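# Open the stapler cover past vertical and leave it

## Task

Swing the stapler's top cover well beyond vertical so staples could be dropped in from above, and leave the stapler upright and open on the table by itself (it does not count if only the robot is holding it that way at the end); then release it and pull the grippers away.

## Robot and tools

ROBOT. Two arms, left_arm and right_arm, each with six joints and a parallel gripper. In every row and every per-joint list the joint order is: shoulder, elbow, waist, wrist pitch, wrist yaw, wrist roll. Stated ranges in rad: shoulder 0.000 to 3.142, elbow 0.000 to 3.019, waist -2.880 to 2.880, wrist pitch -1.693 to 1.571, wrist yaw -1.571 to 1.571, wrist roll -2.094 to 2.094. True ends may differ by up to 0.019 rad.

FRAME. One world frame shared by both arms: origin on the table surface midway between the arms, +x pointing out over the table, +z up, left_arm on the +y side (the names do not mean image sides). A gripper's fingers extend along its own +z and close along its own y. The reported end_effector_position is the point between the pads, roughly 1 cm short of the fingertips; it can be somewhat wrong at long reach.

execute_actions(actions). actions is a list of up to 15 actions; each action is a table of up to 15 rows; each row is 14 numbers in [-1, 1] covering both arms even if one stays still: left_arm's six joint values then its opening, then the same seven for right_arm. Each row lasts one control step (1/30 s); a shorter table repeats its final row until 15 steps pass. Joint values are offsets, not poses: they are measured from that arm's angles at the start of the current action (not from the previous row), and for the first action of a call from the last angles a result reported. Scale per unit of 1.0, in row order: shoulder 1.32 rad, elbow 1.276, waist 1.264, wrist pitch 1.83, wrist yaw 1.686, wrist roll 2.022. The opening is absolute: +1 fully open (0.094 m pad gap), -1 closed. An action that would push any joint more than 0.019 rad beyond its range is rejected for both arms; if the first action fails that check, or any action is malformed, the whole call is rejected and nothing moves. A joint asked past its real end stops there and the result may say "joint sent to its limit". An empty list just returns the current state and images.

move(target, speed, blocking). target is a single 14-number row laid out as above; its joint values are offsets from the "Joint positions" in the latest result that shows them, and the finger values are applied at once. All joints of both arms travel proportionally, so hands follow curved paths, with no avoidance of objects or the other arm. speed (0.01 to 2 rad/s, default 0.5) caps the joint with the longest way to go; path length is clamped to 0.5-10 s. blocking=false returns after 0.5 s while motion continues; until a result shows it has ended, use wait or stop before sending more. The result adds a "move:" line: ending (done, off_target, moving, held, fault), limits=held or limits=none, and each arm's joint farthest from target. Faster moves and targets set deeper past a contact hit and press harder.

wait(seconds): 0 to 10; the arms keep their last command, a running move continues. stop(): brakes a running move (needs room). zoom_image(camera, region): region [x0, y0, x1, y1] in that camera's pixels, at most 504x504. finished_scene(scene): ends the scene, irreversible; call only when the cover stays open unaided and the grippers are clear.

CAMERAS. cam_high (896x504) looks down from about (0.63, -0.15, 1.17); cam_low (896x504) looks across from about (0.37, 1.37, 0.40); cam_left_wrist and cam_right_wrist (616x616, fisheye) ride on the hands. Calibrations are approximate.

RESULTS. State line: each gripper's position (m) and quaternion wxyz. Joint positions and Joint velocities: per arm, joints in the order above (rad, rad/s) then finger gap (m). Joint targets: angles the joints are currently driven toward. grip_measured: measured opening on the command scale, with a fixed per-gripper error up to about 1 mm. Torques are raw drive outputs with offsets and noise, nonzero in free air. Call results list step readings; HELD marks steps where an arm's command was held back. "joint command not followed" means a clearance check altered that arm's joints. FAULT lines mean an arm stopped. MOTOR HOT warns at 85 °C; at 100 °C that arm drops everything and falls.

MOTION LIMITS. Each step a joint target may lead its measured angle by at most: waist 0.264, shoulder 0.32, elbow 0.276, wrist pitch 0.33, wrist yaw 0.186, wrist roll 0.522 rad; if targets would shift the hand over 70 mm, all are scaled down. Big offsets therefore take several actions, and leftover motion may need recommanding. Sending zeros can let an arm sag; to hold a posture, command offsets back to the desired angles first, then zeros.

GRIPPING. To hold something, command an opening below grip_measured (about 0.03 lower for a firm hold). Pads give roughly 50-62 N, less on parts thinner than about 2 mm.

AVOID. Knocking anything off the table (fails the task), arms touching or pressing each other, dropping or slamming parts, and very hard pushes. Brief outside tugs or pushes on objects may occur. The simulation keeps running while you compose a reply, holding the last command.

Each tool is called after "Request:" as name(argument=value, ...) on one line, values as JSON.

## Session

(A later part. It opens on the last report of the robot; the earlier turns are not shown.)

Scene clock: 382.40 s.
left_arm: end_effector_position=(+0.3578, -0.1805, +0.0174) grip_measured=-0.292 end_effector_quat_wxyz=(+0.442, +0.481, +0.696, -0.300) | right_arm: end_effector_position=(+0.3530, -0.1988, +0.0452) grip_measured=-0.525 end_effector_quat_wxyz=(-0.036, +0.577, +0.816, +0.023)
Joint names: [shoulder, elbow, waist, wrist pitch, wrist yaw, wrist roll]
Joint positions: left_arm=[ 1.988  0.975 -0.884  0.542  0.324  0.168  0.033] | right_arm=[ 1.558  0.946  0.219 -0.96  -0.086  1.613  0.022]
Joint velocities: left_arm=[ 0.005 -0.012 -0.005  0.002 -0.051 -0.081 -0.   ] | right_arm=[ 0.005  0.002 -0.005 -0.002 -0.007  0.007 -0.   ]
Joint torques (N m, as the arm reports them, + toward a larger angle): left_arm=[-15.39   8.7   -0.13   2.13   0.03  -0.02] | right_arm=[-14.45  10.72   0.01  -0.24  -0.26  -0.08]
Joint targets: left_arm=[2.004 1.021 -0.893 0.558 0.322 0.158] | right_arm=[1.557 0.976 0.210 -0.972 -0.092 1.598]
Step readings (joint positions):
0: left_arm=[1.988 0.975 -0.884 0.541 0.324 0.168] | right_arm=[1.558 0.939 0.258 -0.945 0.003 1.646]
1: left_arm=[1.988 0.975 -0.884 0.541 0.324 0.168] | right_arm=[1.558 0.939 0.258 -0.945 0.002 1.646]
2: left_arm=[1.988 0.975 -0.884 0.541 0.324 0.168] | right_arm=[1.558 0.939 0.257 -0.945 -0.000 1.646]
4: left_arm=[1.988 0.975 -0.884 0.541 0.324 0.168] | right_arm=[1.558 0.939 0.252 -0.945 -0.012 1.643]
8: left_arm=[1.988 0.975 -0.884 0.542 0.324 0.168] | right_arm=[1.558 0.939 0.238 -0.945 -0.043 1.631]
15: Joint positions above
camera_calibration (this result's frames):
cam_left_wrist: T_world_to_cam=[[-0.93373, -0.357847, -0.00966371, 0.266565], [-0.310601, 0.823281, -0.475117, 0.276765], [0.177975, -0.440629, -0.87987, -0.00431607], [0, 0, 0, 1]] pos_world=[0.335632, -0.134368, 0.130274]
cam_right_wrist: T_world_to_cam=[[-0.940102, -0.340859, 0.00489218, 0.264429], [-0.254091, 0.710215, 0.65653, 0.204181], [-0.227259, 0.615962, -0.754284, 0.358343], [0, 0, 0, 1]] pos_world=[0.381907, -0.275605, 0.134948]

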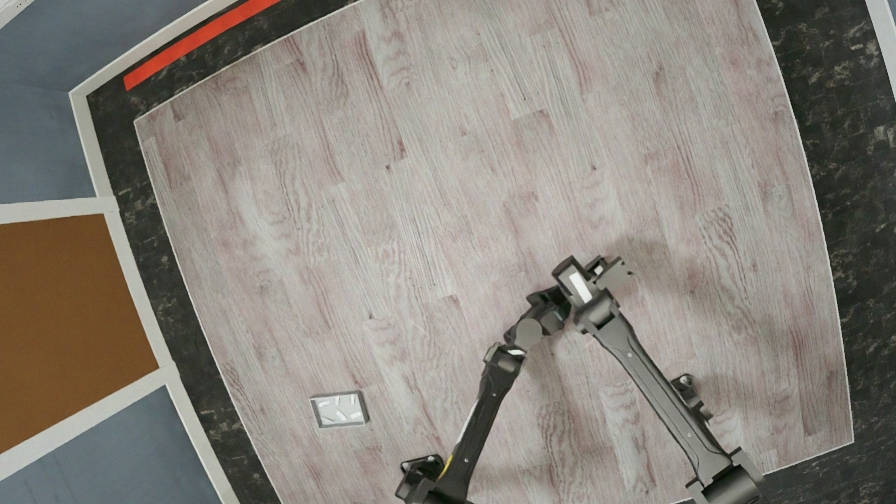

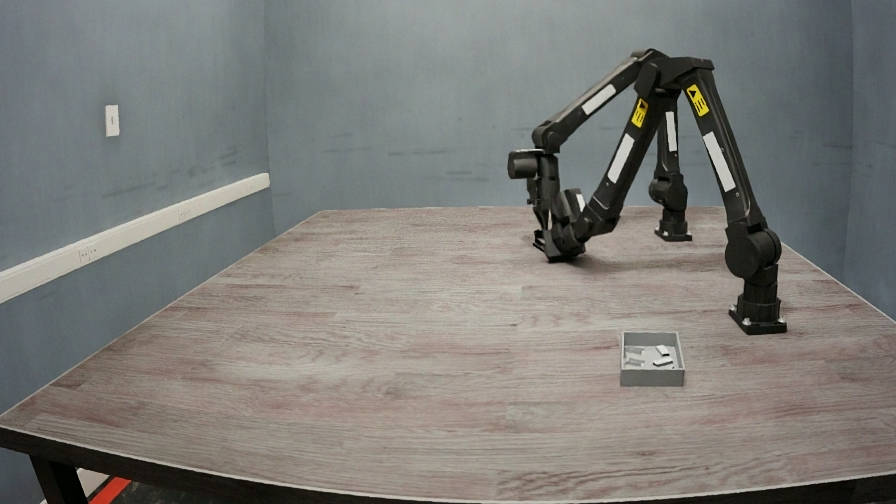

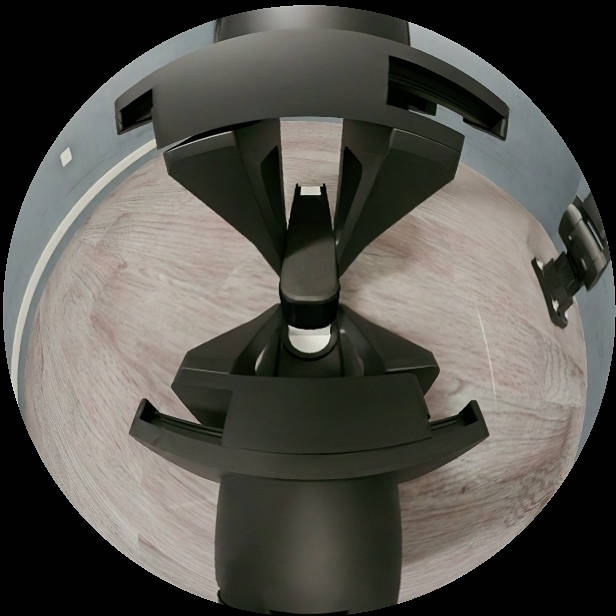

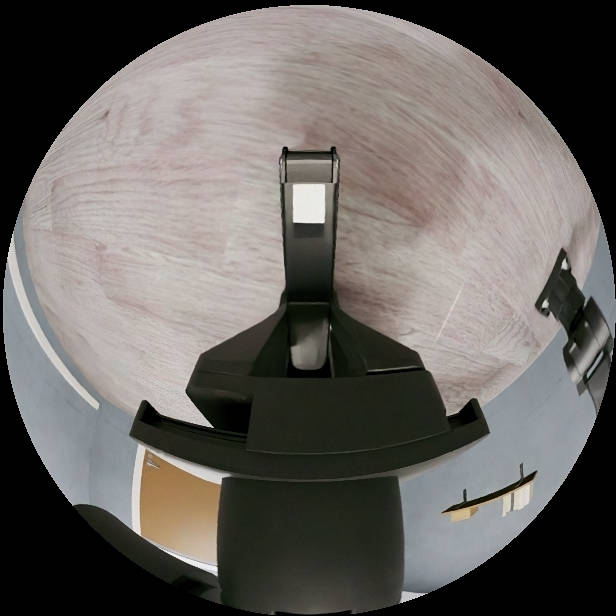

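Request:
execute_actions(actions=[[[0.012,0.036,-0.007,0.009,-0.001,-0.005,-0.33, -0.005,0.024,-0.009,-0.007,-0.008,-0.009,-0.545],[0.012,0.036,-0.007,0.009,-0.001,-0.005,-0.33, -0.007,0.0245,-0.012,-0.008,-0.013,-0.011,-0.545],[0.012,0.036,-0.007,0.009,-0.001,-0.005,-0.33, -0.009,0.025,-0.015,-0.009,-0.018,-0.013,-0.545],[0.012,0.036,-0.007,0.009,-0.001,-0.005,-0.33, -0.010,0.0255,-0.018,-0.010,-0.023,-0.015,-0.545],[0.012,0.036,-0.007,0.009,-0.001,-0.005,-0.33, -0.011,0.026,-0.021,-0.011,-0.028,-0.017,-0.545],[0.012,0.036,-0.007,0.009,-0.001,-0.005,-0.33, -0.012,0.0265,-0.024,-0.012,-0.033,-0.019,-0.545],[0.012,0.036,-0.007,0.009,-0.001,-0.005,-0.33, -0.013,0.027,-0.028,-0.014,-0.038,-0.021,-0.545],[0.012,0.036,-0.007,0.009,-0.001,-0.005,-0.33, -0.014,0.0275,-0.031,-0.015,-0.043,-0.023,-0.545],[0.012,0.036,-0.007,0.009,-0.001,-0.005,-0.33, -0.015,0.028,-0.035,-0.016,-0.048,-0.025,-0.545],[0.012,0.036,-0.007,0.009,-0.001,-0.005,-0.33, -0.016,0.0285,-0.038,-0.018,-0.052,-0.028,-0.545],[0.012,0.036,-0.007,0.009,-0.001,-0.005,-0.33, -0.017,0.0286,-0.041,-0.019,-0.056,-0.030,-0.545]]])

Scene clock: 401.93 s.
left_arm: end_effector_position=(+0.3578, -0.1805, +0.0174) grip_measured=-0.292 end_effector_quat_wxyz=(+0.442, +0.481, +0.696, -0.300) | right_arm: end_effector_position=(+0.3534, -0.2001, +0.0532) grip_measured=-0.527 end_effector_quat_wxyz=(-0.074, +0.575, +0.813, +0.050)
Joint names: [shoulder, elbow, waist, wrist pitch, wrist yaw, wrist roll]
Joint positions: left_arm=[ 1.988  0.975 -0.884  0.542  0.324  0.168  0.033] | right_arm=[ 1.548  0.953  0.176 -0.98  -0.178  1.57   0.022]
Joint velocities: left_arm=[-0.005  0.002  0.005  0.002 -0.066 -0.007 -0.   ] | right_arm=[ 0.005 -0.002  0.005 -0.007 -0.051 -0.081 -0.   ]
Joint torques (N m, as the arm reports them, + toward a larger angle): left_arm=[-15.99   8.66  -0.01   2.11   0.02  -0.03] | right_arm=[-15.37  10.81  -0.02  -0.35  -0.17  -0.12]
Joint targets: left_arm=[2.004 1.021 -0.893 0.559 0.322 0.158] | right_arm=[1.536 0.983 0.168 -0.995 -0.181 1.552]
Step readings (joint positions):
0: left_arm=[1.988 0.975 -0.884 0.542 0.324 0.168] | right_arm=[1.558 0.946 0.219 -0.960 -0.086 1.612]
1: left_arm=[1.988 0.975 -0.884 0.542 0.324 0.168] | right_arm=[1.558 0.946 0.219 -0.960 -0.087 1.612]
2: left_arm=[1.988 0.975 -0.884 0.542 0.324 0.168] | right_arm=[1.558 0.946 0.218 -0.960 -0.090 1.611]
4: left_arm=[1.988 0.975 -0.884 0.542 0.324 0.168] | right_arm=[1.557 0.948 0.212 -0.963 -0.103 1.605]
8: left_arm=[1.988 0.975 -0.884 0.542 0.324 0.168] | right_arm=[1.552 0.950 0.194 -0.971 -0.141 1.589]
15: Joint positions above
camera_calibration (this result's frames):
cam_left_wrist: T_world_to_cam=[[-0.93373, -0.357847, -0.00966371, 0.266565], [-0.310601, 0.823281, -0.475117, 0.276765], [0.177975, -0.440629, -0.87987, -0.00431607], [0, 0, 0, 1]] pos_world=[0.335632, -0.134368, 0.130274]
cam_right_wrist: T_world_to_cam=[[-0.940183, -0.340653, 0.0033708, 0.264503], [-0.232917, 0.649996, 0.723364, 0.176875], [-0.248607, 0.679309, -0.690459, 0.382109], [0, 0, 0, 1]] pos_world=[0.384873, -0.284434, 0.134994]

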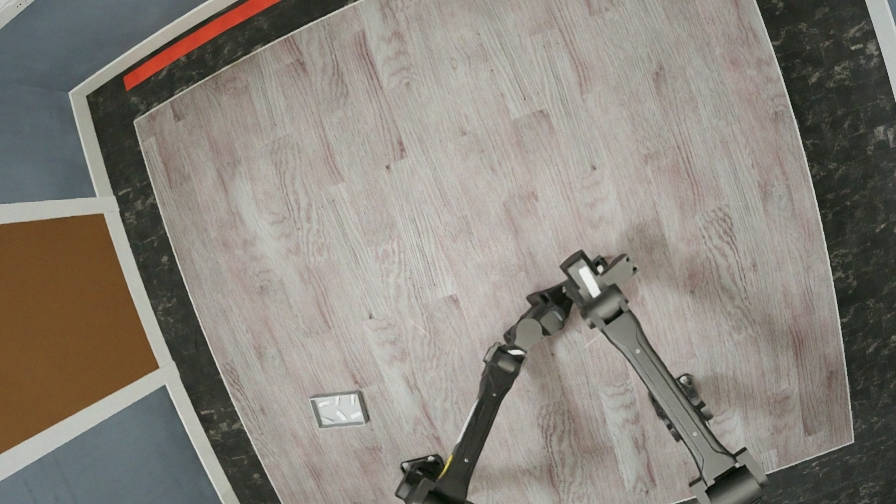

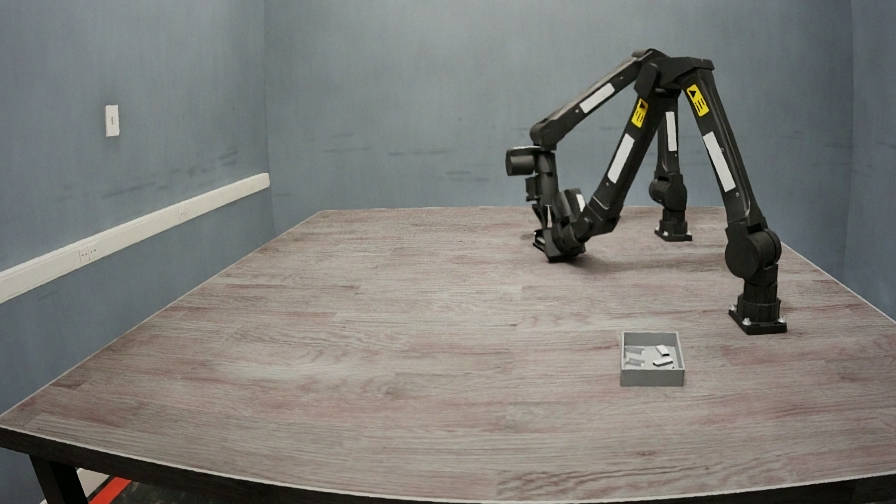

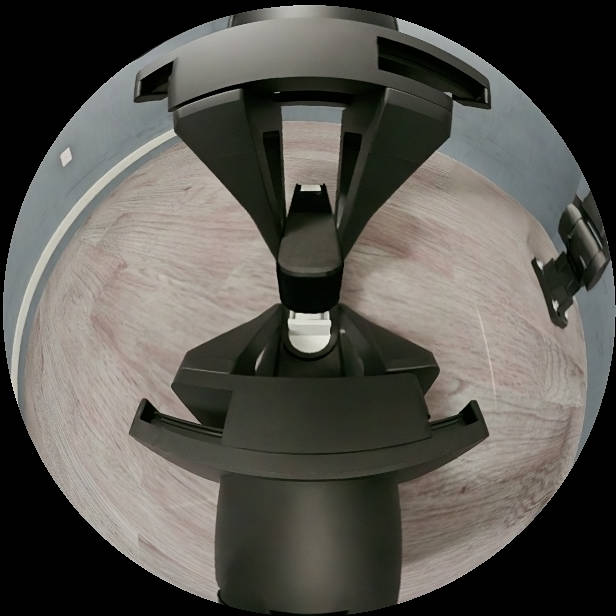

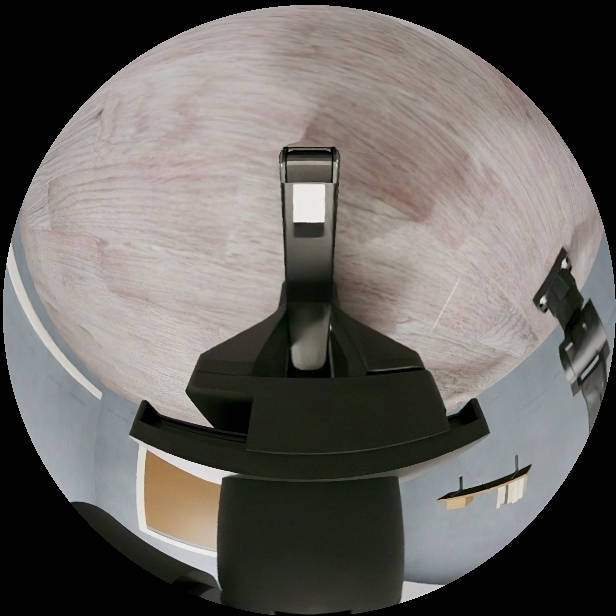

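Request:
execute_actions(actions=[[[0.012,0.036,-0.007,0.009,-0.001,-0.005,-0.33, -0.0096,0.0245,-0.0115,-0.0097,-0.0099,-0.0117,-0.545],[0.012,0.036,-0.007,0.009,-0.001,-0.005,-0.33, -0.0101,0.0255,-0.0166,-0.0118,-0.0173,-0.0151,-0.545],[0.012,0.036,-0.007,0.009,-0.001,-0.005,-0.33, -0.0107,0.0264,-0.0218,-0.0138,-0.0248,-0.0184,-0.545],[0.012,0.036,-0.007,0.009,-0.001,-0.005,-0.33, -0.0112,0.0274,-0.0269,-0.0159,-0.0323,-0.0218,-0.545],[0.012,0.036,-0.007,0.009,-0.001,-0.005,-0.33, -0.0118,0.0284,-0.0321,-0.0179,-0.0398,-0.0251,-0.545],[0.012,0.036,-0.007,0.009,-0.001,-0.005,-0.33, -0.0123,0.0294,-0.0372,-0.0199,-0.0472,-0.0284,-0.545],[0.012,0.036,-0.007,0.009,-0.001,-0.005,-0.33, -0.0129,0.0304,-0.0424,-0.0220,-0.0547,-0.0318,-0.545],[0.012,0.036,-0.007,0.009,-0.001,-0.005,-0.33, -0.0134,0.0313,-0.0475,-0.0240,-0.0622,-0.0351,-0.545],[0.012,0.036,-0.007,0.009,-0.001,-0.005,-0.33, -0.0140,0.0323,-0.0527,-0.0261,-0.0696,-0.0385,-0.545],[0.012,0.036,-0.007,0.009,-0.001,-0.005,-0.33, -0.0145,0.0333,-0.0578,-0.0281,-0.0771,-0.0418,-0.545]],[[0.012,0.036,-0.007,0.009,-0.001,-0.005,-0.33, 0.010,0.0249,-0.0113,-0.0103,-0.0100,-0.0122,-0.545],[0.012,0.036,-0.007,0.009,-0.001,-0.005,-0.33, 0.014,0.0263,-0.0163,-0.0129,-0.0176,-0.0159,-0.545],[0.012,0.036,-0.007,0.009,-0.001,-0.005,-0.33, 0.018,0.0276,-0.0213,-0.0155,-0.0252,-0.0197,-0.545],[0.012,0.036,-0.007,0.009,-0.001,-0.005,-0.33, 0.020,0.0290,-0.0263,-0.0181,-0.0328,-0.0234,-0.545],[0.012,0.036,-0.007,0.009,-0.001,-0.005,-0.33, 0.021,0.0304,-0.0313,-0.0207,-0.0404,-0.0272,-0.545],[0.012,0.036,-0.007,0.009,-0.001,-0.005,-0.33, 0.022,0.0318,-0.0362,-0.0232,-0.0479,-0.0310,-0.545],[0.012,0.036,-0.007,0.009,-0.001,-0.005,-0.33, 0.023,0.0332,-0.0412,-0.0258,-0.0555,-0.0347,-0.545],[0.012,0.036,-0.007,0.009,-0.001,-0.005,-0.33, 0.024,0.0345,-0.0462,-0.0284,-0.0631,-0.0385,-0.545],[0.012,0.036,-0.007,0.009,-0.001,-0.005,-0.33, 0.025,0.0359,-0.0512,-0.0310,-0.0707,-0.0422,-0.545],[0.012,0.036,-0.007,0.009,-0.001,-0.005,-0.33, 0.026,0.0373,-0.0562,-0.0336,-0.0783,-0.0460,-0.545]]])

Scene clock: 468.87 s.
left_arm: end_effector_position=(+0.3573, -0.1809, +0.0175) grip_measured=-0.292 end_effector_quat_wxyz=(+0.442, +0.481, +0.695, -0.300) | right_arm: end_effector_position=(+0.3550, -0.2079, +0.0742) grip_measured=-0.527 end_effector_quat_wxyz=(-0.180, +0.565, +0.795, +0.127)
Joint names: [shoulder, elbow, waist, wrist pitch, wrist yaw, wrist roll]
Joint positions: left_arm=[ 1.988  0.975 -0.885  0.542  0.324  0.169  0.033] | right_arm=[ 1.551  0.978  0.047 -1.059 -0.44   1.432  0.022]
Joint velocities: left_arm=[-0.005  0.012  0.005 -0.002 -0.037 -0.007  0.001] | right_arm=[ 0.015 -0.017  0.005 -0.007  0.007 -0.022  0.   ]
Joint torques (N m, as the arm reports them, + toward a larger angle): left_arm=[-15.47   8.65  -0.2    2.12   0.02  -0.02] | right_arm=[-11.81  11.19   0.02  -0.51  -0.33  -0.14]
Joint targets: left_arm=[2.004 1.021 -0.893 0.559 0.322 0.158] | right_arm=[1.578 1.012 0.041 -1.076 -0.442 1.411]
Step readings (joint positions; steps 1 to 15: 1st action; 16 to 30: 2nd action):
0: left_arm=[1.988 0.975 -0.884 0.542 0.324 0.168] | right_arm=[1.548 0.953 0.176 -0.980 -0.178 1.569]
1: left_arm=[1.988 0.975 -0.884 0.542 0.324 0.168] | right_arm=[1.548 0.953 0.176 -0.980 -0.180 1.568]
2: left_arm=[1.988 0.975 -0.884 0.542 0.324 0.168] | right_arm=[1.548 0.953 0.173 -0.981 -0.186 1.566]
4: left_arm=[1.988 0.975 -0.884 0.542 0.324 0.168] | right_arm=[1.548 0.955 0.162 -0.987 -0.209 1.557]
8: left_arm=[1.988 0.975 -0.884 0.542 0.324 0.168] | right_arm=[1.545 0.960 0.135 -1.001 -0.265 1.530]
15: left_arm=[1.988 0.975 -0.884 0.542 0.324 0.168] | right_arm=[1.544 0.964 0.112 -1.015 -0.310 1.504]
16: left_arm=[1.988 0.975 -0.884 0.542 0.324 0.168] | right_arm=[1.544 0.964 0.112 -1.015 -0.312 1.503]
17: left_arm=[1.988 0.975 -0.884 0.542 0.324 0.168] | right_arm=[1.544 0.964 0.109 -1.016 -0.318 1.500]
19: left_arm=[1.988 0.975 -0.884 0.542 0.324 0.168] | right_arm=[1.544 0.966 0.098 -1.022 -0.341 1.490]
23: left_arm=[1.988 0.975 -0.884 0.542 0.324 0.169] | right_arm=[1.546 0.971 0.070 -1.040 -0.396 1.463]
30: Joint positions above
camera_calibration (this result's frames):
cam_left_wrist: T_world_to_cam=[[-0.934234, -0.356512, -0.0103266, 0.26647], [-0.309058, 0.823652, -0.475479, 0.276491], [0.17802, -0.441017, -0.879666, -0.00440764], [0, 0, 0, 1]] pos_world=[0.335182, -0.134677, 0.13034]
cam_right_wrist: T_world_to_cam=[[-0.942015, -0.33557, -0.000710053, 0.265265], [-0.160311, 0.448165, 0.879459, 0.0877805], [-0.294802, 0.828578, -0.475973, 0.433763], [0, 0, 0, 1]] pos_world=[0.391829, -0.309732, 0.129449]

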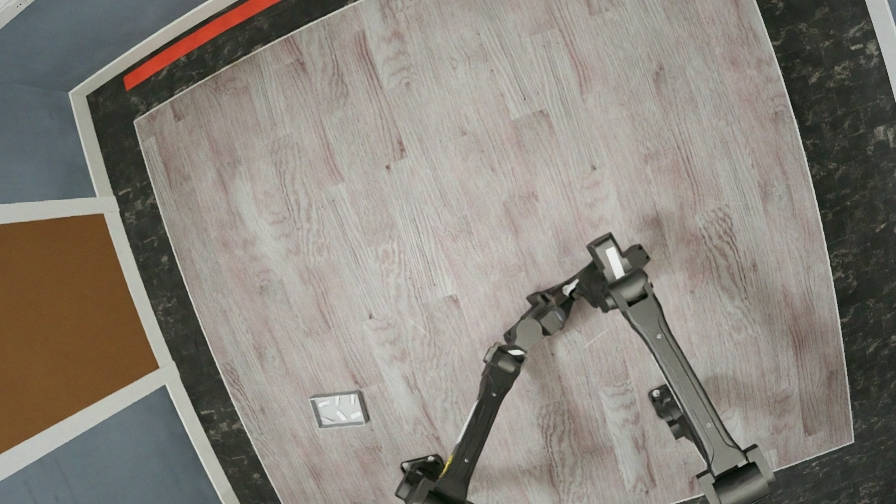

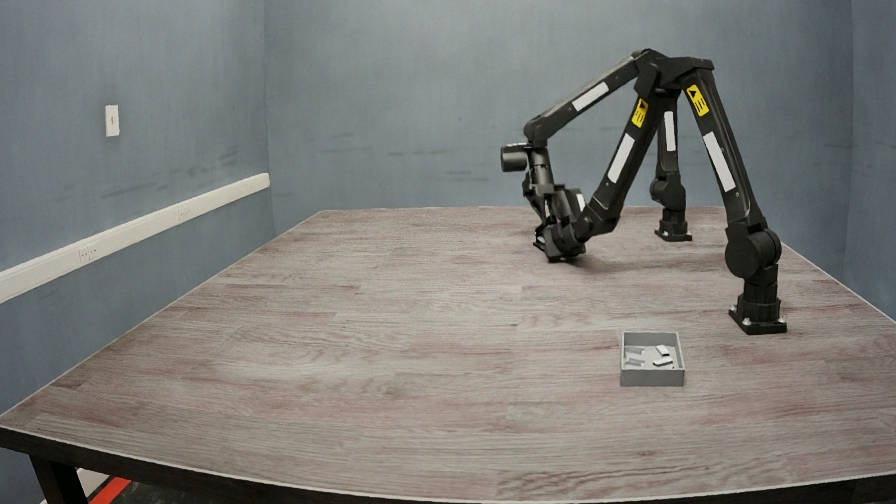

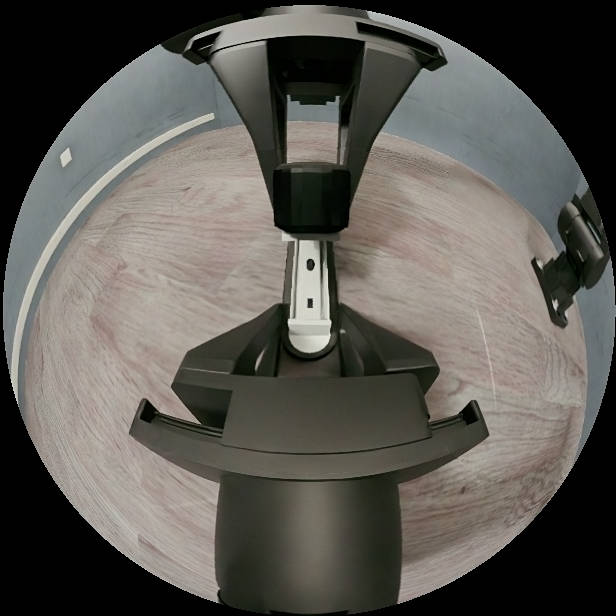

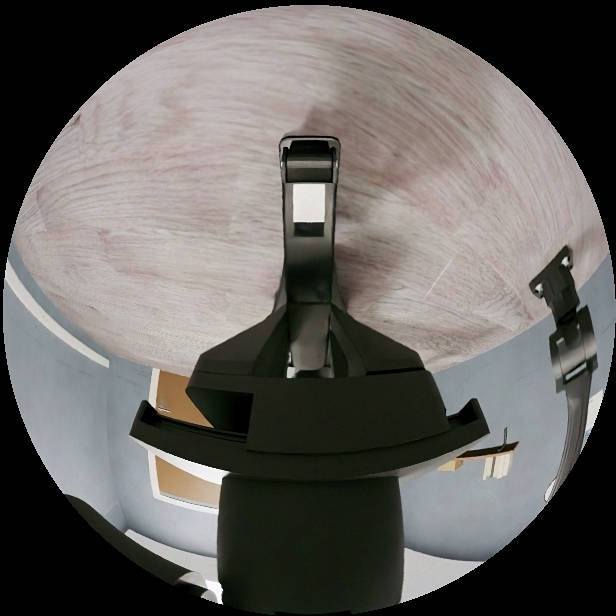

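Request:
execute_actions(actions=[[[0.012,0.036,-0.007,0.009,-0.001,-0.005,-0.33, 0.0224,0.0287,-0.0096,-0.0128,-0.0081,-0.0148,-0.545],[0.012,0.036,-0.007,0.009,-0.001,-0.005,-0.33, 0.0242,0.0309,-0.0146,-0.0163,-0.0149,-0.0193,-0.545],[0.012,0.036,-0.007,0.009,-0.001,-0.005,-0.33, 0.0261,0.0330,-0.0195,-0.0198,-0.0218,-0.0237,-0.545],[0.012,0.036,-0.007,0.009,-0.001,-0.005,-0.33, 0.0279,0.0351,-0.0245,-0.0233,-0.0286,-0.0281,-0.545],[0.012,0.036,-0.007,0.009,-0.001,-0.005,-0.33, 0.0298,0.0373,-0.0294,-0.0269,-0.0355,-0.0326,-0.545],[0.012,0.036,-0.007,0.009,-0.001,-0.005,-0.33, 0.0316,0.0394,-0.0343,-0.0304,-0.0423,-0.0370,-0.545],[0.012,0.036,-0.007,0.009,-0.001,-0.005,-0.33, 0.0335,0.0415,-0.0393,-0.0339,-0.0492,-0.0414,-0.545],[0.012,0.036,-0.007,0.009,-0.001,-0.005,-0.33, 0.0353,0.0436,-0.0442,-0.0374,-0.0560,-0.0458,-0.545],[0.012,0.036,-0.007,0.009,-0.001,-0.005,-0.33, 0.0372,0.0458,-0.0492,-0.0409,-0.0629,-0.0503,-0.545],[0.012,0.036,-0.007,0.009,-0.001,-0.005,-0.33, 0.0390,0.0479,-0.0541,-0.0444,-0.0697,-0.0547,-0.545]],[[0.012,0.036,-0.007,0.009,-0.001,-0.005,-0.33, 0.0234,0.0287,-0.0094,-0.0134,-0.0081,-0.0153,-0.545],[0.012,0.036,-0.007,0.009,-0.001,-0.005,-0.33, 0.0263,0.0309,-0.0141,-0.0175,-0.0149,-0.0201,-0.545],[0.012,0.036,-0.007,0.009,-0.001,-0.005,-0.33, 0.0292,0.0330,-0.0189,-0.0216,-0.0218,-0.0250,-0.545],[0.012,0.036,-0.007,0.009,-0.001,-0.005,-0.33, 0.0321,0.0351,-0.0236,-0.0257,-0.0286,-0.0299,-0.545],[0.012,0.036,-0.007,0.009,-0.001,-0.005,-0.33, 0.0350,0.0373,-0.0283,-0.0298,-0.0355,-0.0348,-0.545],[0.012,0.036,-0.007,0.009,-0.001,-0.005,-0.33, 0.0379,0.0394,-0.0330,-0.0339,-0.0423,-0.0396,-0.545],[0.012,0.036,-0.007,0.009,-0.001,-0.005,-0.33, 0.0408,0.0415,-0.0377,-0.0380,-0.0492,-0.0445,-0.545],[0.012,0.036,-0.007,0.009,-0.001,-0.005,-0.33, 0.0437,0.0436,-0.0425,-0.0421,-0.0560,-0.0494,-0.545],[0.012,0.036,-0.007,0.009,-0.001,-0.005,-0.33, 0.0466,0.0458,-0.0472,-0.0462,-0.0629,-0.0542,-0.545],[0.012,0.036,-0.007,0.009,-0.001,-0.005,-0.33, 0.0495,0.0479,-0.0519,-0.0503,-0.0697,-0.0591,-0.545]]])

Scene clock: 485.53 s.
left_arm: end_effector_position=(+0.3566, -0.1814, +0.0175) grip_measured=-0.292 end_effector_quat_wxyz=(+0.441, +0.482, +0.695, -0.301) | right_arm: end_effector_position=(+0.3586, -0.2196, +0.0915) grip_measured=-0.527 end_effector_quat_wxyz=(-0.284, +0.545, +0.764, +0.195)
Joint names: [shoulder, elbow, waist, wrist pitch, wrist yaw, wrist roll]
Joint positions: left_arm=[ 1.988  0.975 -0.886  0.542  0.325  0.169  0.033] | right_arm=[ 1.614  1.028 -0.073 -1.2   -0.676  1.252  0.022]
Joint velocities: left_arm=[ 0.005  0.007 -0.015  0.027  0.007 -0.066  0.   ] | right_arm=[-0.005 -0.002 -0.024 -0.012 -0.007 -0.051  0.   ]
Joint torques (N m, as the arm reports them, + toward a larger angle): left_arm=[-15.82   8.66  -0.02   2.08   0.04  -0.03] | right_arm=[-12.68  10.99  -0.35  -0.69  -0.5   -0.15]
Joint targets: left_arm=[2.004 1.021 -0.895 0.559 0.323 0.159] | right_arm=[1.642 1.063 -0.079 -1.216 -0.676 1.228]
Step readings (joint positions; steps 1 to 15: 1st action; 16 to 30: 2nd action):
0: left_arm=[1.988 0.975 -0.885 0.542 0.324 0.169] | right_arm=[1.552 0.978 0.047 -1.059 -0.440 1.432]
1: left_arm=[1.988 0.975 -0.885 0.542 0.324 0.169] | right_arm=[1.552 0.978 0.047 -1.060 -0.442 1.430]
2: left_arm=[1.988 0.975 -0.885 0.542 0.324 0.169] | right_arm=[1.552 0.978 0.045 -1.062 -0.447 1.428]
4: left_arm=[1.988 0.975 -0.885 0.542 0.324 0.169] | right_arm=[1.556 0.983 0.035 -1.072 -0.467 1.417]
8: left_arm=[1.988 0.975 -0.885 0.542 0.324 0.169] | right_arm=[1.566 0.993 0.008 -1.098 -0.517 1.384]
15: left_arm=[1.988 0.975 -0.885 0.542 0.324 0.169] | right_arm=[1.577 1.002 -0.014 -1.124 -0.559 1.347]
16: left_arm=[1.988 0.975 -0.885 0.542 0.324 0.169] | right_arm=[1.577 1.002 -0.014 -1.125 -0.562 1.346]
17: left_arm=[1.988 0.975 -0.885 0.542 0.324 0.169] | right_arm=[1.578 1.003 -0.016 -1.127 -0.566 1.343]
19: left_arm=[1.988 0.975 -0.885 0.542 0.324 0.169] | right_arm=[1.583 1.007 -0.026 -1.138 -0.585 1.332]
23: left_arm=[1.988 0.975 -0.885 0.542 0.324 0.169] | right_arm=[1.599 1.018 -0.051 -1.169 -0.635 1.295]
30: Joint positions above
camera_calibration (this result's frames):
cam_left_wrist: T_world_to_cam=[[-0.934885, -0.35481, -0.0100035, 0.266158], [-0.307677, 0.824105, -0.475589, 0.276286], [0.176988, -0.441543, -0.879611, -0.00421402], [0, 0, 0, 1]] pos_world=[0.33458, -0.135114, 0.130354]
cam_right_wrist: T_world_to_cam=[[-0.941872, -0.335917, 0.00610653, 0.263981], [-0.0731143, 0.222676, 0.972147, -0.0108699], [-0.327921, 0.915191, -0.234293, 0.46156], [0, 0, 0, 1]] pos_world=[0.399197, -0.33132, 0.117095]

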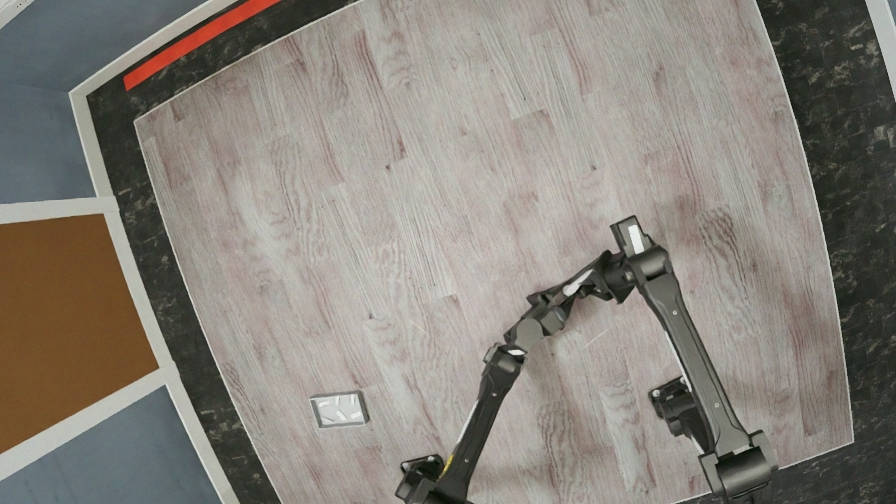

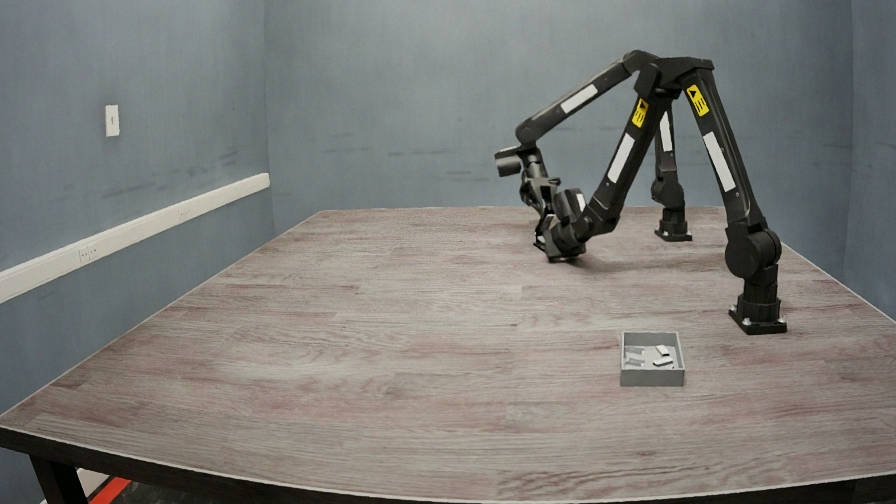

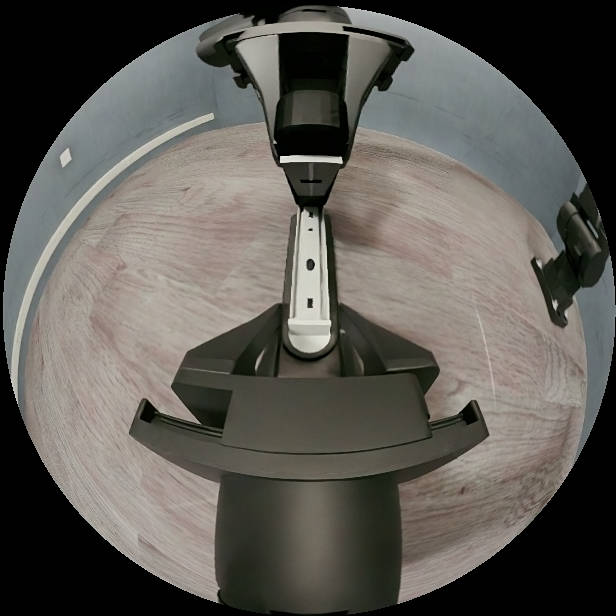

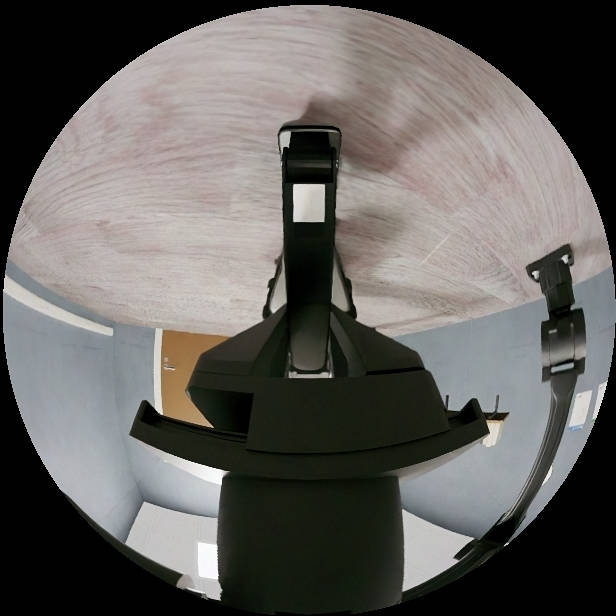

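Request:
execute_actions(actions=[[[0.012,0.036,-0.003,0.009,-0.001,-0.005,-0.33, 0.0250,0.0318,-0.0101,-0.0137,-0.0059,-0.0186,-0.545],[0.012,0.036,-0.003,0.009,-0.001,-0.005,-0.33, 0.0288,0.0347,-0.0147,-0.0188,-0.0118,-0.0248,-0.545],[0.012,0.036,-0.003,0.009,-0.001,-0.005,-0.33, 0.0326,0.0375,-0.0194,-0.0238,-0.0177,-0.0310,-0.545],[0.012,0.036,-0.003,0.009,-0.001,-0.005,-0.33, 0.0364,0.0404,-0.0240,-0.0288,-0.0236,-0.0372,-0.545],[0.012,0.036,-0.003,0.009,-0.001,-0.005,-0.33, 0.0402,0.0432,-0.0286,-0.0339,-0.0295,-0.0434,-0.545],[0.012,0.036,-0.003,0.009,-0.001,-0.005,-0.33, 0.0439,0.0460,-0.0332,-0.0389,-0.0354,-0.0496,-0.545],[0.012,0.036,-0.003,0.009,-0.001,-0.005,-0.33, 0.0477,0.0489,-0.0378,-0.0439,-0.0413,-0.0558,-0.545],[0.012,0.036,-0.003,0.009,-0.001,-0.005,-0.33, 0.0515,0.0517,-0.0425,-0.0489,-0.0472,-0.0620,-0.545],[0.012,0.036,-0.003,0.009,-0.001,-0.005,-0.33, 0.0553,0.0546,-0.0471,-0.0540,-0.0531,-0.0682,-0.545],[0.012,0.036,-0.003,0.009,-0.001,-0.005,-0.33, 0.0591,0.0574,-0.0517,-0.0590,-0.0590,-0.0744,-0.545]],[[0.012,0.036,-0.003,0.009,-0.001,-0.005,-0.33, 0.0262,0.0320,-0.0096,-0.0153,-0.0054,-0.0193,-0.545],[0.012,0.036,-0.003,0.009,-0.001,-0.005,-0.33, 0.0313,0.0350,-0.0136,-0.0219,-0.0108,-0.0262,-0.545],[0.012,0.036,-0.003,0.009,-0.001,-0.005,-0.33, 0.0363,0.0380,-0.0177,-0.0284,-0.0163,-0.0330,-0.545],[0.012,0.036,-0.003,0.009,-0.001,-0.005,-0.33, 0.0413,0.0410,-0.0217,-0.0350,-0.0217,-0.0399,-0.545],[0.012,0.036,-0.003,0.009,-0.001,-0.005,-0.33, 0.0464,0.0440,-0.0258,-0.0416,-0.0271,-0.0468,-0.545],[0.012,0.036,-0.003,0.009,-0.001,-0.005,-0.33, 0.0514,0.0469,-0.0299,-0.0482,-0.0325,-0.0537,-0.545],[0.012,0.036,-0.003,0.009,-0.001,-0.005,-0.33, 0.0564,0.0499,-0.0339,-0.0548,-0.0379,-0.0606,-0.545],[0.012,0.036,-0.003,0.009,-0.001,-0.005,-0.33, 0.0614,0.0529,-0.0380,-0.0613,-0.0434,-0.0674,-0.545],[0.012,0.036,-0.003,0.009,-0.001,-0.005,-0.33, 0.0665,0.0559,-0.0420,-0.0679,-0.0488,-0.0743,-0.545],[0.012,0.036,-0.003,0.009,-0.001,-0.005,-0.33, 0.0715,0.0589,-0.0461,-0.0745,-0.0542,-0.0812,-0.545]]])

Scene clock: 499.73 s.
left_arm: end_effector_position=(+0.3565, -0.1814, +0.0173) grip_measured=-0.292 end_effector_quat_wxyz=(+0.441, +0.482, +0.695, -0.301) | right_arm: end_effector_position=(+0.3642, -0.2349, +0.1056) grip_measured=-0.527 end_effector_quat_wxyz=(-0.383, +0.515, +0.721, +0.260)
Joint names: [shoulder, elbow, waist, wrist pitch, wrist yaw, wrist roll]
Joint positions: left_arm=[ 1.989  0.975 -0.886  0.542  0.325  0.169  0.033] | right_arm=[ 1.729  1.101 -0.178 -1.422 -0.871  0.997  0.022]
Joint velocities: left_arm=[-0.024  0.007 -0.005  0.012  0.007  0.007  0.001] | right_arm=[-0.005 -0.002  0.005 -0.002  0.022 -0.051 -0.   ]
Joint torques (N m, as the arm reports them, + toward a larger angle): left_arm=[-15.73   8.66   0.39   1.99   0.03  -0.02] | right_arm=[-13.82  10.33   0.37  -0.93  -0.47  -0.16]
Joint targets: left_arm=[2.004 1.021 -0.890 0.559 0.323 0.159] | right_arm=[1.759 1.137 -0.186 -1.434 -0.870 0.970]
Step readings (joint positions; steps 1 to 15: 1st action; 16 to 30: 2nd action):
0: left_arm=[1.988 0.975 -0.886 0.542 0.325 0.169] | right_arm=[1.614 1.028 -0.073 -1.200 -0.676 1.251]
1: left_arm=[1.988 0.975 -0.886 0.542 0.325 0.169] | right_arm=[1.615 1.029 -0.074 -1.202 -0.677 1.249]
2: left_arm=[1.988 0.975 -0.886 0.542 0.325 0.169] | right_arm=[1.616 1.030 -0.076 -1.206 -0.681 1.245]
4: left_arm=[1.988 0.975 -0.886 0.542 0.325 0.169] | right_arm=[1.623 1.036 -0.084 -1.220 -0.697 1.230]
8: left_arm=[1.988 0.975 -0.886 0.542 0.325 0.169] | right_arm=[1.645 1.049 -0.108 -1.258 -0.742 1.186]
15: left_arm=[1.988 0.975 -0.886 0.542 0.325 0.169] | right_arm=[1.664 1.062 -0.128 -1.298 -0.779 1.134]
16: left_arm=[1.988 0.975 -0.886 0.542 0.325 0.169] | right_arm=[1.665 1.062 -0.128 -1.301 -0.781 1.132]
17: left_arm=[1.988 0.975 -0.886 0.542 0.325 0.169] | right_arm=[1.667 1.064 -0.130 -1.305 -0.784 1.127]
19: left_arm=[1.988 0.975 -0.886 0.542 0.325 0.169] | right_arm=[1.676 1.071 -0.137 -1.324 -0.799 1.111]
23: left_arm=[1.989 0.975 -0.886 0.542 0.325 0.169] | right_arm=[1.704 1.086 -0.159 -1.371 -0.839 1.060]
30: Joint positions above
camera_calibration (this result's frames):
cam_left_wrist: T_world_to_cam=[[-0.935009, -0.35449, -0.00970571, 0.266173], [-0.307579, 0.824291, -0.475332, 0.276139], [0.176501, -0.441454, -0.879753, -0.0042068], [0, 0, 0, 1]] pos_world=[0.334551, -0.135121, 0.13014]
cam_right_wrist: T_world_to_cam=[[-0.94066, -0.339139, 0.0120146, 0.262225], [0.0188424, -0.0168472, 0.999681, -0.113413], [-0.338828, 0.940585, 0.0222377, 0.463512], [0, 0, 0, 1]] pos_world=[0.405852, -0.348953, 0.0999184]

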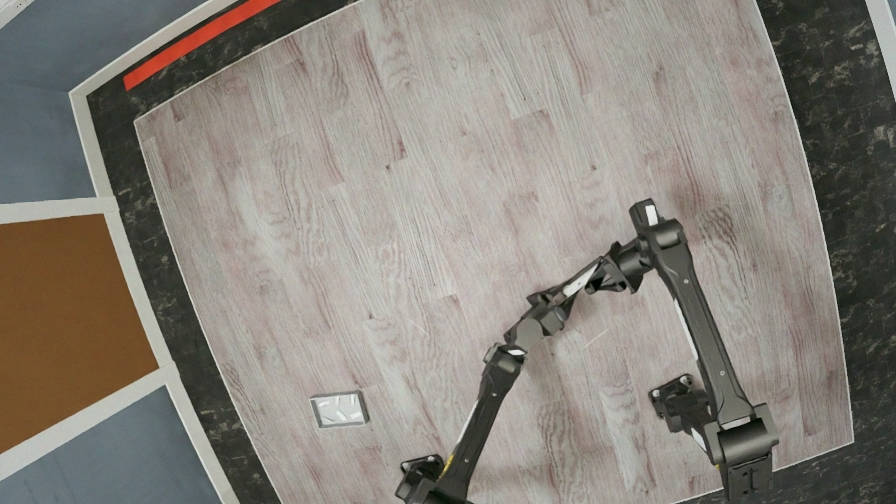

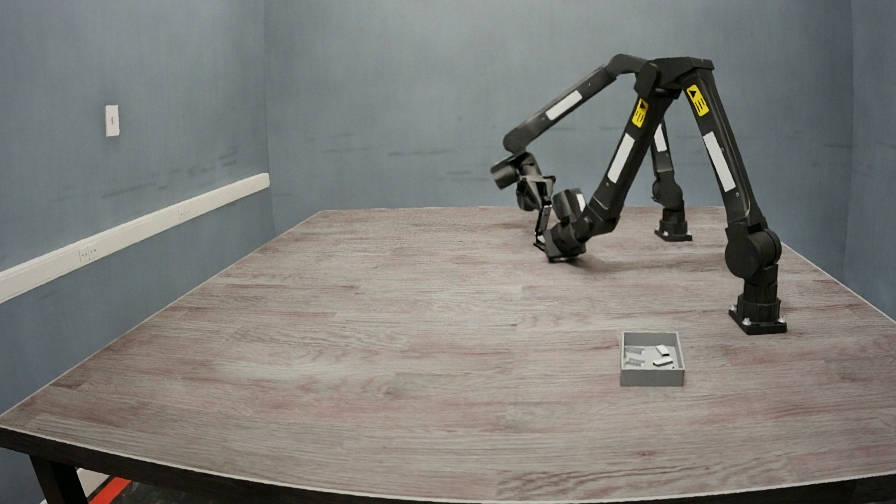

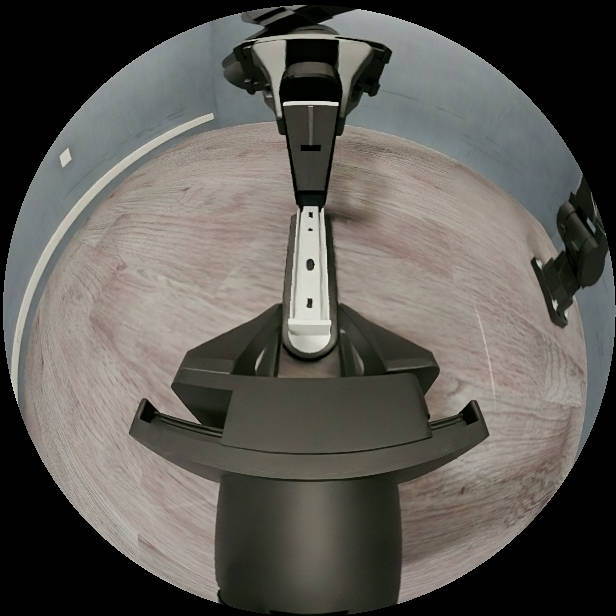

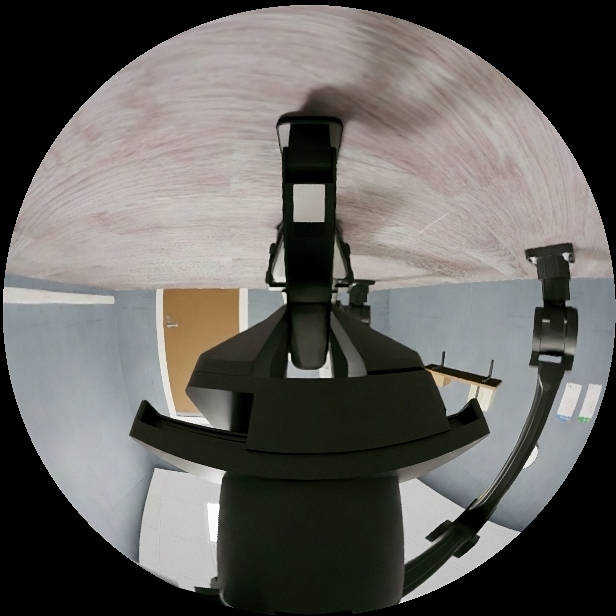

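Request:
execute_actions(actions=[[[0.012,0.036,-0.003,0.009,-0.001,-0.005,-0.33, 0.0224,0.0317,-0.0101,-0.0090,0.0029,-0.0161,-0.533],[0.012,0.036,-0.003,0.009,-0.001,-0.005,-0.33, 0.0228,0.0343,-0.0132,-0.0119,0.0039,-0.0188,-0.533],[0.012,0.036,-0.003,0.009,-0.001,-0.005,-0.33, 0.0231,0.0370,-0.0163,-0.0149,0.0048,-0.0216,-0.533],[0.012,0.036,-0.003,0.009,-0.001,-0.005,-0.33, 0.0235,0.0396,-0.0194,-0.0178,0.0057,-0.0243,-0.533],[0.012,0.036,-0.003,0.009,-0.001,-0.005,-0.33, 0.0239,0.0423,-0.0225,-0.0208,0.0067,-0.0270,-0.533],[0.012,0.036,-0.003,0.009,-0.001,-0.005,-0.33, 0.0243,0.0450,-0.0256,-0.0237,0.0076,-0.0297,-0.533],[0.012,0.036,-0.003,0.009,-0.001,-0.005,-0.33, 0.0247,0.0476,-0.0287,-0.0267,0.0085,-0.0324,-0.533],[0.012,0.036,-0.003,0.009,-0.001,-0.005,-0.33, 0.0250,0.0503,-0.0318,-0.0296,0.0094,-0.0352,-0.533],[0.012,0.036,-0.003,0.009,-0.001,-0.005,-0.33, 0.0254,0.0529,-0.0349,-0.0326,0.0104,-0.0379,-0.533],[0.012,0.036,-0.003,0.009,-0.001,-0.005,-0.33, 0.0258,0.0556,-0.0380,-0.0355,0.0113,-0.0406,-0.533]]])

Scene clock: 548.30 s.
left_arm: end_effector_position=(+0.3584, -0.1883, +0.0206) grip_measured=-0.292 end_effector_quat_wxyz=(+0.445, +0.483, +0.691, -0.303) | right_arm: end_effector_position=(+0.3669, -0.2452, +0.1104) grip_measured=-0.523 end_effector_quat_wxyz=(-0.388, +0.511, +0.720, +0.264)
Joint names: [shoulder, elbow, waist, wrist pitch, wrist yaw, wrist roll]
Joint positions: left_arm=[ 1.995  0.992 -0.891  0.542  0.325  0.169  0.033] | right_arm=[ 1.742  1.123 -0.205 -1.476 -0.869  0.943  0.022]
Joint velocities: left_arm=[ 0.005  0.017 -0.015 -0.022 -0.051 -0.051 -0.001] | right_arm=[ 0.005  0.002  0.005 -0.027  0.051 -0.007 -0.   ]
Joint torques (N m, as the arm reports them, + toward a larger angle): left_arm=[-16.34   7.51   0.74   2.07   0.05  -0.03] | right_arm=[-14.86  11.43  -1.01  -1.13   0.17  -0.22]
Joint targets: left_arm=[2.004 1.021 -0.890 0.559 0.324 0.159] | right_arm=[1.763 1.172 -0.226 -1.487 -0.853 0.915]
Step readings (joint positions):
0: left_arm=[1.989 0.975 -0.886 0.542 0.325 0.169] | right_arm=[1.729 1.101 -0.178 -1.422 -0.871 0.995]
1: left_arm=[1.989 0.975 -0.886 0.542 0.325 0.169] | right_arm=[1.729 1.101 -0.179 -1.423 -0.871 0.994]
2: left_arm=[1.989 0.975 -0.886 0.542 0.325 0.169] | right_arm=[1.729 1.102 -0.179 -1.425 -0.871 0.992]
4: left_arm=[1.989 0.976 -0.886 0.542 0.325 0.169] | right_arm=[1.731 1.105 -0.182 -1.431 -0.871 0.985]
8: left_arm=[1.993 0.983 -0.888 0.542 0.325 0.169] | right_arm=[1.738 1.114 -0.191 -1.451 -0.870 0.967]
15: Joint positions above
camera_calibration (this result's frames):
cam_left_wrist: T_world_to_cam=[[-0.936619, -0.350098, -0.0133112, 0.266928], [-0.300265, 0.821717, -0.484379, 0.28107], [0.180518, -0.449681, -0.874757, -0.0078117], [0, 0, 0, 1]] pos_world=[0.335815, -0.141022, 0.132864]
cam_right_wrist: T_world_to_cam=[[-0.938987, -0.343811, 0.00986348, 0.259701], [0.0220281, -0.0314939, 0.999261, -0.12317], [-0.343246, 0.938511, 0.0371459, 0.473454], [0, 0, 0, 1]] pos_world=[0.409081, -0.358933, 0.102931]

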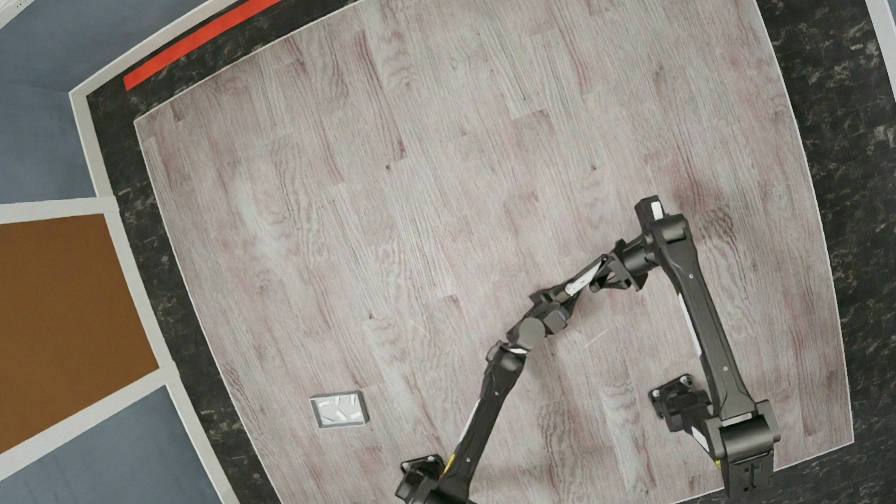

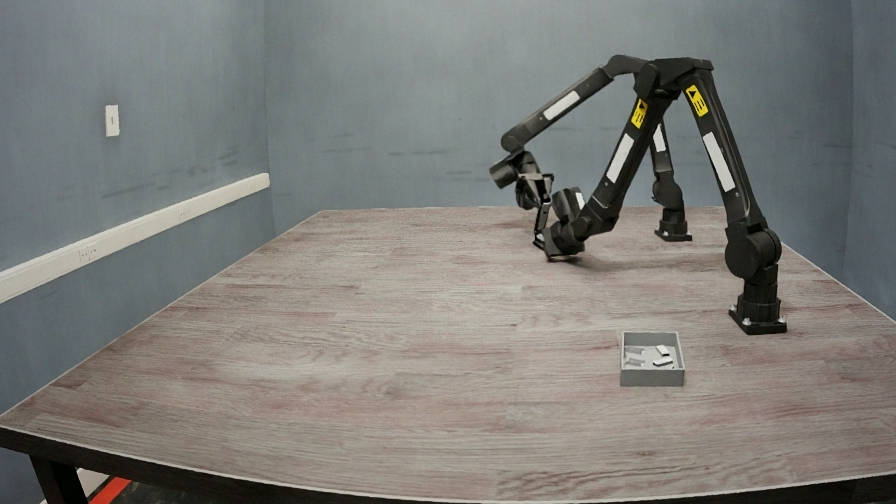

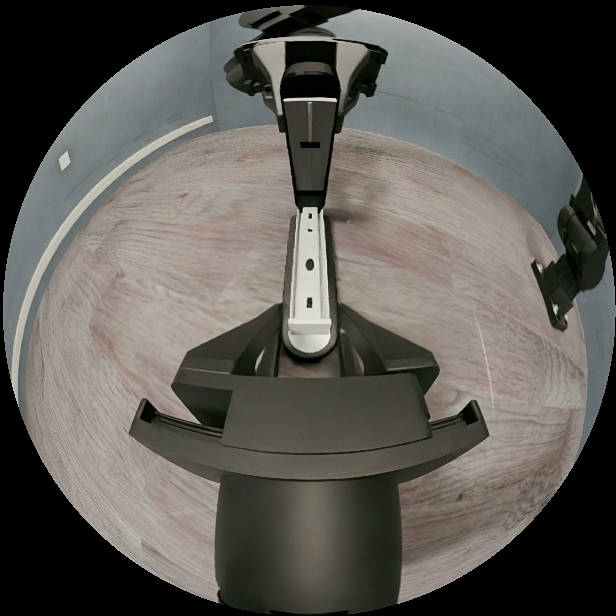

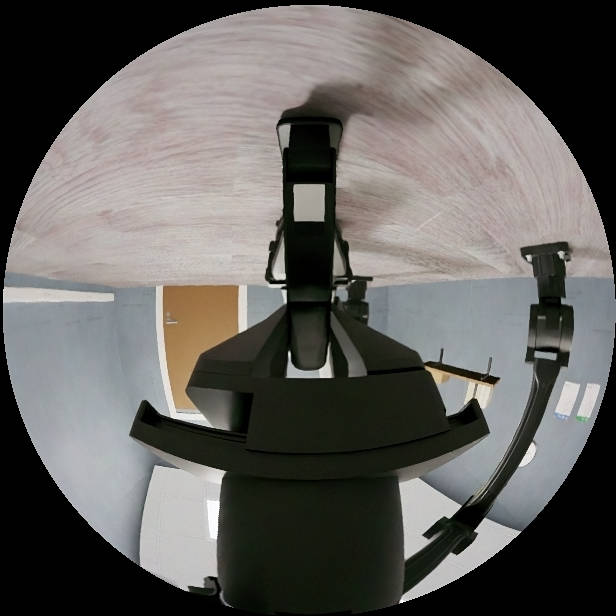

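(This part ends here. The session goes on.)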